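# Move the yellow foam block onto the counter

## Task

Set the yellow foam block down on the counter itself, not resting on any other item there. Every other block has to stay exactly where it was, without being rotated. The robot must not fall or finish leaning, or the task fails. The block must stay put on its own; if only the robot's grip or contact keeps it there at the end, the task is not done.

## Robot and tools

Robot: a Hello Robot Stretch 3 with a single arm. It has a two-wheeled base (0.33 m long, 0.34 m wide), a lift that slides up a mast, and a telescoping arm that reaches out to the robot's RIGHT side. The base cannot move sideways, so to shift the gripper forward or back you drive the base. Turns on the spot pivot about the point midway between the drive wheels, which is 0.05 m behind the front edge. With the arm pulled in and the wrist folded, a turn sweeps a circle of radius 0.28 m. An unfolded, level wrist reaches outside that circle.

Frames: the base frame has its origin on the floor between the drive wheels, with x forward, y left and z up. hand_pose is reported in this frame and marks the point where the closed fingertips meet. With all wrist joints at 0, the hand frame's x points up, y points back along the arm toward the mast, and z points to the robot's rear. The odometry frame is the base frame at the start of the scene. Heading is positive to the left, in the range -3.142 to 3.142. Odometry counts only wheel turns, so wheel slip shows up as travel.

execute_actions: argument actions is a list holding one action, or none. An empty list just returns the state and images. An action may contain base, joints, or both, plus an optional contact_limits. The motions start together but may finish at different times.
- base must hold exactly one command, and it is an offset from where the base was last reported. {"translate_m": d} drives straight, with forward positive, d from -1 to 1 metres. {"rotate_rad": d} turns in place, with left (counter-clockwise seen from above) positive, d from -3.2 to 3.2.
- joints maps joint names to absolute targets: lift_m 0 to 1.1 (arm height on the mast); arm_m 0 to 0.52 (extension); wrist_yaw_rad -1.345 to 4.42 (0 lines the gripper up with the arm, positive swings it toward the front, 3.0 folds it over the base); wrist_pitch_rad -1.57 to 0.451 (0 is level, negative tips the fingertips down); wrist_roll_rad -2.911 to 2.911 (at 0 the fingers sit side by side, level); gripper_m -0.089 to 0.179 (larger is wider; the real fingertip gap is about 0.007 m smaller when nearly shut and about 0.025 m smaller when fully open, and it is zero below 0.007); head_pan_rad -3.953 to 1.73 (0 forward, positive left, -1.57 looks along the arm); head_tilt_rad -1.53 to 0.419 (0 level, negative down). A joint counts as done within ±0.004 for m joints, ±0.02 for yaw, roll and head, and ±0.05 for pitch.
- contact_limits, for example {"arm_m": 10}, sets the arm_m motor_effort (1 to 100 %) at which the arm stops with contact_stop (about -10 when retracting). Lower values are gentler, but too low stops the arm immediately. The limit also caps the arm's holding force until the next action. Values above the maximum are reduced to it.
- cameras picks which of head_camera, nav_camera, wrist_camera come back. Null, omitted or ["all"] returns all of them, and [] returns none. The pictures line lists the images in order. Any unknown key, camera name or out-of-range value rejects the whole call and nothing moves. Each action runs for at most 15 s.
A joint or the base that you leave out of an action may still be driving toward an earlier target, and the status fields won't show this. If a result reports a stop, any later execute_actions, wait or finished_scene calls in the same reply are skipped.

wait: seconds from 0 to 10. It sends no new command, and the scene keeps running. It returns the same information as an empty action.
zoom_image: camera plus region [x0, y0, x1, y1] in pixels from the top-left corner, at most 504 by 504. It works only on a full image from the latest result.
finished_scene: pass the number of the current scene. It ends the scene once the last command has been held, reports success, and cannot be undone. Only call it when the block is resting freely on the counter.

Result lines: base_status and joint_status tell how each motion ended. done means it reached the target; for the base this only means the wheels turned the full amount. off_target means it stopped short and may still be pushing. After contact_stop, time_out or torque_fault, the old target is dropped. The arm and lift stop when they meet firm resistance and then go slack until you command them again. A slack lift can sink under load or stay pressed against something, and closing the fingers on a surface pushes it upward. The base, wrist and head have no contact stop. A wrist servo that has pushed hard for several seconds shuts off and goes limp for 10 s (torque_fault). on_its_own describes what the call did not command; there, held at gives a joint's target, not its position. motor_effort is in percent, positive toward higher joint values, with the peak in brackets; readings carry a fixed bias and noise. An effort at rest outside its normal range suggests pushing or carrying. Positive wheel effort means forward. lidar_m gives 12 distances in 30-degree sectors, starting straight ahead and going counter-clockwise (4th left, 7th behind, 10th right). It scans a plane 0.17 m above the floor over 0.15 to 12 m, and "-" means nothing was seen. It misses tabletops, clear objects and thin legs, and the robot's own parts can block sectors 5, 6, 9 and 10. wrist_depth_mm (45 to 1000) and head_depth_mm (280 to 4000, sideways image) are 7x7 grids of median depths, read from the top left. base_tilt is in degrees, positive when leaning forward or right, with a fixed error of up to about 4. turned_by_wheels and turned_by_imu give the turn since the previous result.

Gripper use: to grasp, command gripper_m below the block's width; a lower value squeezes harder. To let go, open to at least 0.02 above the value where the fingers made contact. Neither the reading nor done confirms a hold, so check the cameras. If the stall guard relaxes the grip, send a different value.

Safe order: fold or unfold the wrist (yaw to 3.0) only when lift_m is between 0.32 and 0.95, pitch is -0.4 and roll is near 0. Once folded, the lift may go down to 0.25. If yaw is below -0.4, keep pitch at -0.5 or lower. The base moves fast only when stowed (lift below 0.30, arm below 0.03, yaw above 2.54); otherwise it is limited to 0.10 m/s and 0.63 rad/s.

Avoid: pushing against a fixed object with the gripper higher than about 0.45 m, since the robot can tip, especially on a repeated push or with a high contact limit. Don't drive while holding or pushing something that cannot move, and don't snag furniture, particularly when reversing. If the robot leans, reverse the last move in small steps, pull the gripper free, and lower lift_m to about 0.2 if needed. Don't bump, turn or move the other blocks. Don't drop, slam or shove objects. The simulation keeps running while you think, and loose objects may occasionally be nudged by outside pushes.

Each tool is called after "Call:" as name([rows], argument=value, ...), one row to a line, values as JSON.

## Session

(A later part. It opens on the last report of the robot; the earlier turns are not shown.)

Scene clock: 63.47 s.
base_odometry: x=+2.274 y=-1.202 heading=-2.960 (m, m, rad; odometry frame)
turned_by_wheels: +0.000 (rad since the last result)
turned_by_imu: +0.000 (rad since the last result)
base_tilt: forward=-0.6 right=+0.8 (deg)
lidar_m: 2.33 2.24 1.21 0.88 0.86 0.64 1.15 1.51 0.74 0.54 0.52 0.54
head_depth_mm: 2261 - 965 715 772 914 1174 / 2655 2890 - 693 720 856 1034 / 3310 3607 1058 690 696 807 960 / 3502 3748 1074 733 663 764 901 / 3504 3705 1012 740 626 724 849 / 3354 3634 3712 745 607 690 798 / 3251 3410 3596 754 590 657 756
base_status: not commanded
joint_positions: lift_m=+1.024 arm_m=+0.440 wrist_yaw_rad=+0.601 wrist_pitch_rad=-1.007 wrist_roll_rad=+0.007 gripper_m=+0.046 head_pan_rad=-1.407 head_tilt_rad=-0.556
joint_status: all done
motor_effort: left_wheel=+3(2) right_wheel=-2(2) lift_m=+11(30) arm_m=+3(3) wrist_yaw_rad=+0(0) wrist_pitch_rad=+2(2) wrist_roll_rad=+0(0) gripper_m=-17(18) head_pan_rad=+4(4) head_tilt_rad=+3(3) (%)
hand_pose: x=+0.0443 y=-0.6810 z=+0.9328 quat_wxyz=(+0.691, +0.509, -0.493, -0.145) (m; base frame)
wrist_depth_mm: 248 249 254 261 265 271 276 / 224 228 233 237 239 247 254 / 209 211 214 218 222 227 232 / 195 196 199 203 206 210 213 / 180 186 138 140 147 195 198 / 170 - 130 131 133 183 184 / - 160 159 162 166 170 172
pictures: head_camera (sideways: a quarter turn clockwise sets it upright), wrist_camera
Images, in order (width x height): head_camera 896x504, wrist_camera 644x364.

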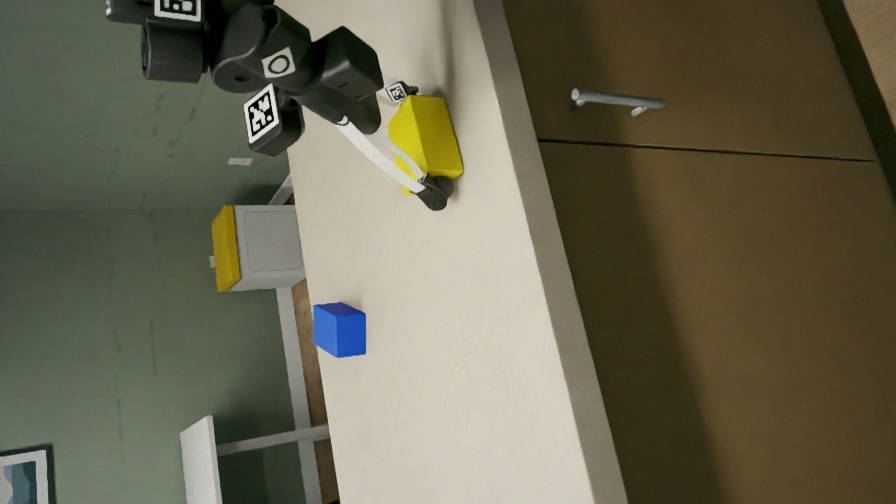

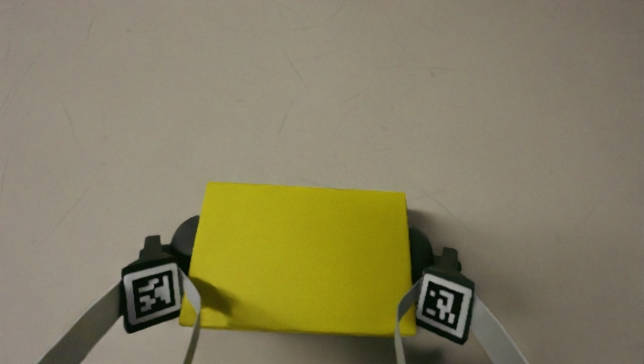

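The depths now match the grasp height, so the block is at counter level and I can release it.

Call:
execute_actions([
  {"joints": {"gripper_m": 0.16}},
])

Scene clock: 65.20 s.
base_odometry: x=+2.274 y=-1.202 heading=-2.960 (m, m, rad; odometry frame)
turned_by_wheels: +0.000 (rad since the last result)
turned_by_imu: +0.000 (rad since the last result)
base_tilt: forward=-0.7 right=+0.8 (deg)
lidar_m: 2.33 2.24 1.21 0.88 0.86 0.64 1.15 1.51 0.75 0.54 0.52 0.54
head_depth_mm: 2262 - 969 715 772 914 1173 / 2692 2898 - 696 722 861 1035 / 3243 3642 1060 694 694 807 965 / 3569 3798 1077 735 663 762 903 / 3425 3758 1014 740 627 725 849 / 3290 3636 3744 748 606 688 800 / 3239 3426 3610 753 589 658 755
base_status: not commanded
joint_positions: lift_m=+1.024 arm_m=+0.440 wrist_yaw_rad=+0.601 wrist_pitch_rad=-1.007 wrist_roll_rad=+0.007 gripper_m=+0.160 head_pan_rad=-1.407 head_tilt_rad=-0.556
joint_status: all done
motor_effort: left_wheel=+3(3) right_wheel=-2(2) lift_m=+12(12) arm_m=+3(3) wrist_yaw_rad=+0(0) wrist_pitch_rad=+2(2) wrist_roll_rad=+0(0) gripper_m=+0(82) head_pan_rad=+4(5) head_tilt_rad=+3(3) (%)
hand_pose: x=+0.0443 y=-0.6810 z=+0.9328 quat_wxyz=(+0.691, +0.509, -0.493, -0.145) (m; base frame)
wrist_depth_mm: 246 251 257 259 268 273 276 / 225 228 233 234 241 246 254 / 208 211 213 220 223 227 231 / 194 197 199 202 206 209 214 / 181 185 141 144 188 195 198 / - 172 131 134 175 - 185 / 158 162 161 161 166 169 175
pictures: head_camera (sideways: a quarter turn clockwise sets it upright), nav_camera (sideways: a quarter turn counterclockwise sets it upright), wrist_camera
Images, in order (width x height): head_camera 896x504, nav_camera 672x504, wrist_camera 644x364.

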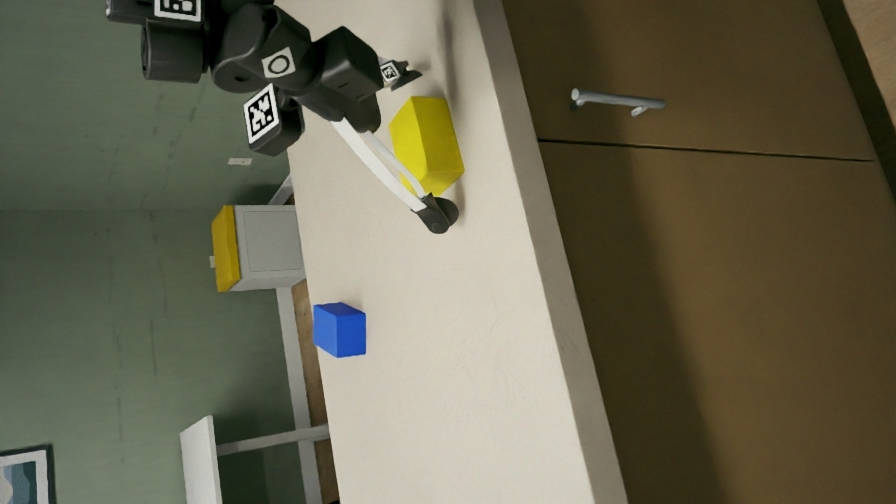

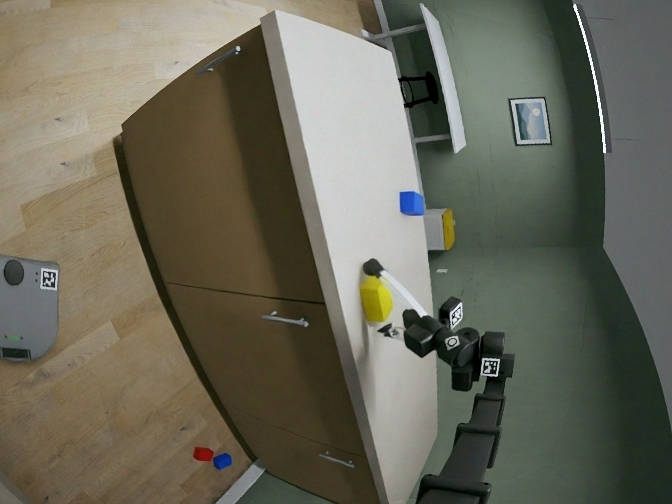

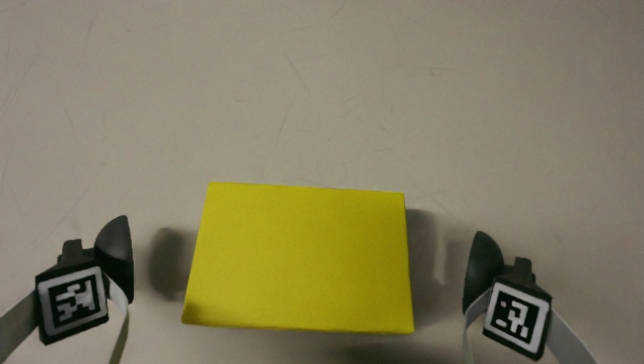

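Call:
execute_actions([
  {"joints": {"lift_m": 1.085}},
], cameras=["head_camera", "nav_camera"])

Scene clock: 66.80 s.
base_odometry: x=+2.274 y=-1.202 heading=-2.960 (m, m, rad; odometry frame)
turned_by_wheels: +0.000 (rad since the last result)
turned_by_imu: +0.000 (rad since the last result)
base_tilt: forward=-0.7 right=+0.8 (deg)
lidar_m: 2.33 2.24 1.21 0.89 0.86 0.64 1.15 1.51 0.74 0.54 0.52 0.54
head_depth_mm: 2272 - 972 716 773 914 1167 / 2664 2894 979 697 721 856 1037 / 3263 3580 1131 695 695 809 965 / 3512 3731 1072 730 662 764 902 / 3420 3785 1017 740 625 725 850 / 3345 3613 3767 745 607 690 801 / 3246 3441 3577 752 589 657 757
base_status: not commanded
joint_positions: lift_m=+1.084 arm_m=+0.440 wrist_yaw_rad=+0.601 wrist_pitch_rad=-1.007 wrist_roll_rad=+0.007 gripper_m=+0.160 head_pan_rad=-1.407 head_tilt_rad=-0.556
joint_status: all done
motor_effort: left_wheel=+2(3) right_wheel=-2(2) lift_m=+32(35) arm_m=+3(3) wrist_yaw_rad=+0(0) wrist_pitch_rad=+2(2) wrist_roll_rad=+0(0) gripper_m=+0(0) head_pan_rad=+5(4) head_tilt_rad=+3(3) (%)
hand_pose: x=+0.0443 y=-0.6810 z=+0.9937 quat_wxyz=(+0.691, +0.509, -0.493, -0.145) (m; base frame)
wrist_depth_mm: 327 333 339 348 357 367 375 / 300 306 313 316 323 331 340 / 278 284 289 293 295 304 306 / 258 259 266 272 275 282 285 / 244 246 244 204 257 262 265 / - 228 195 192 239 - 246 / 210 215 215 217 224 224 235
pictures: head_camera (sideways: a quarter turn clockwise sets it upright), nav_camera (sideways: a quarter turn counterclockwise sets it upright)
Images, in order (width x height): head_camera 896x504, nav_camera 672x504.

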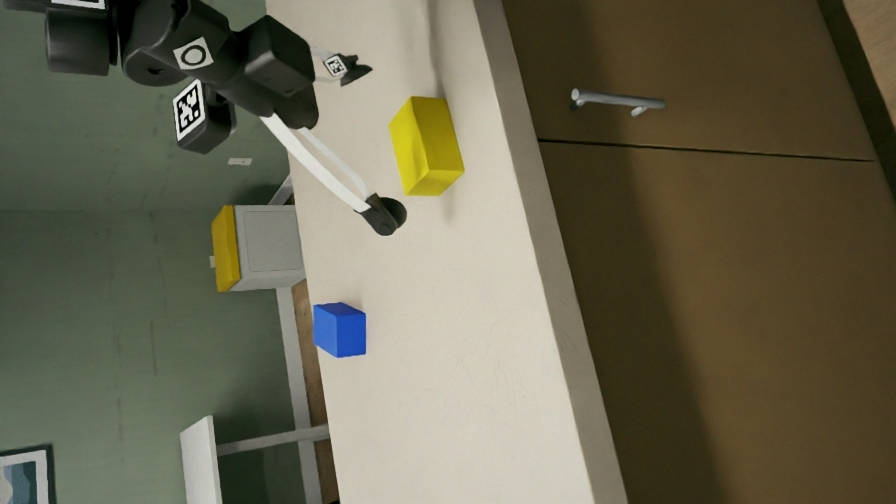

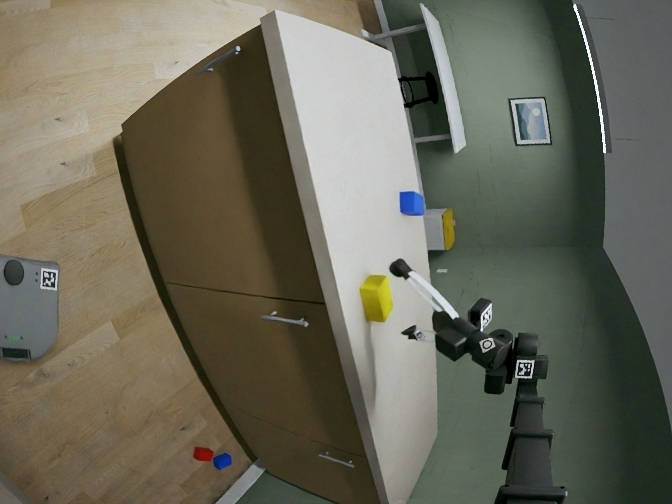

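The yellow block sits on the counter, the gripper is clear of it, and the other blocks haven't moved.

Call:
finished_scene(scene=2)

The scene is finished: the task was done.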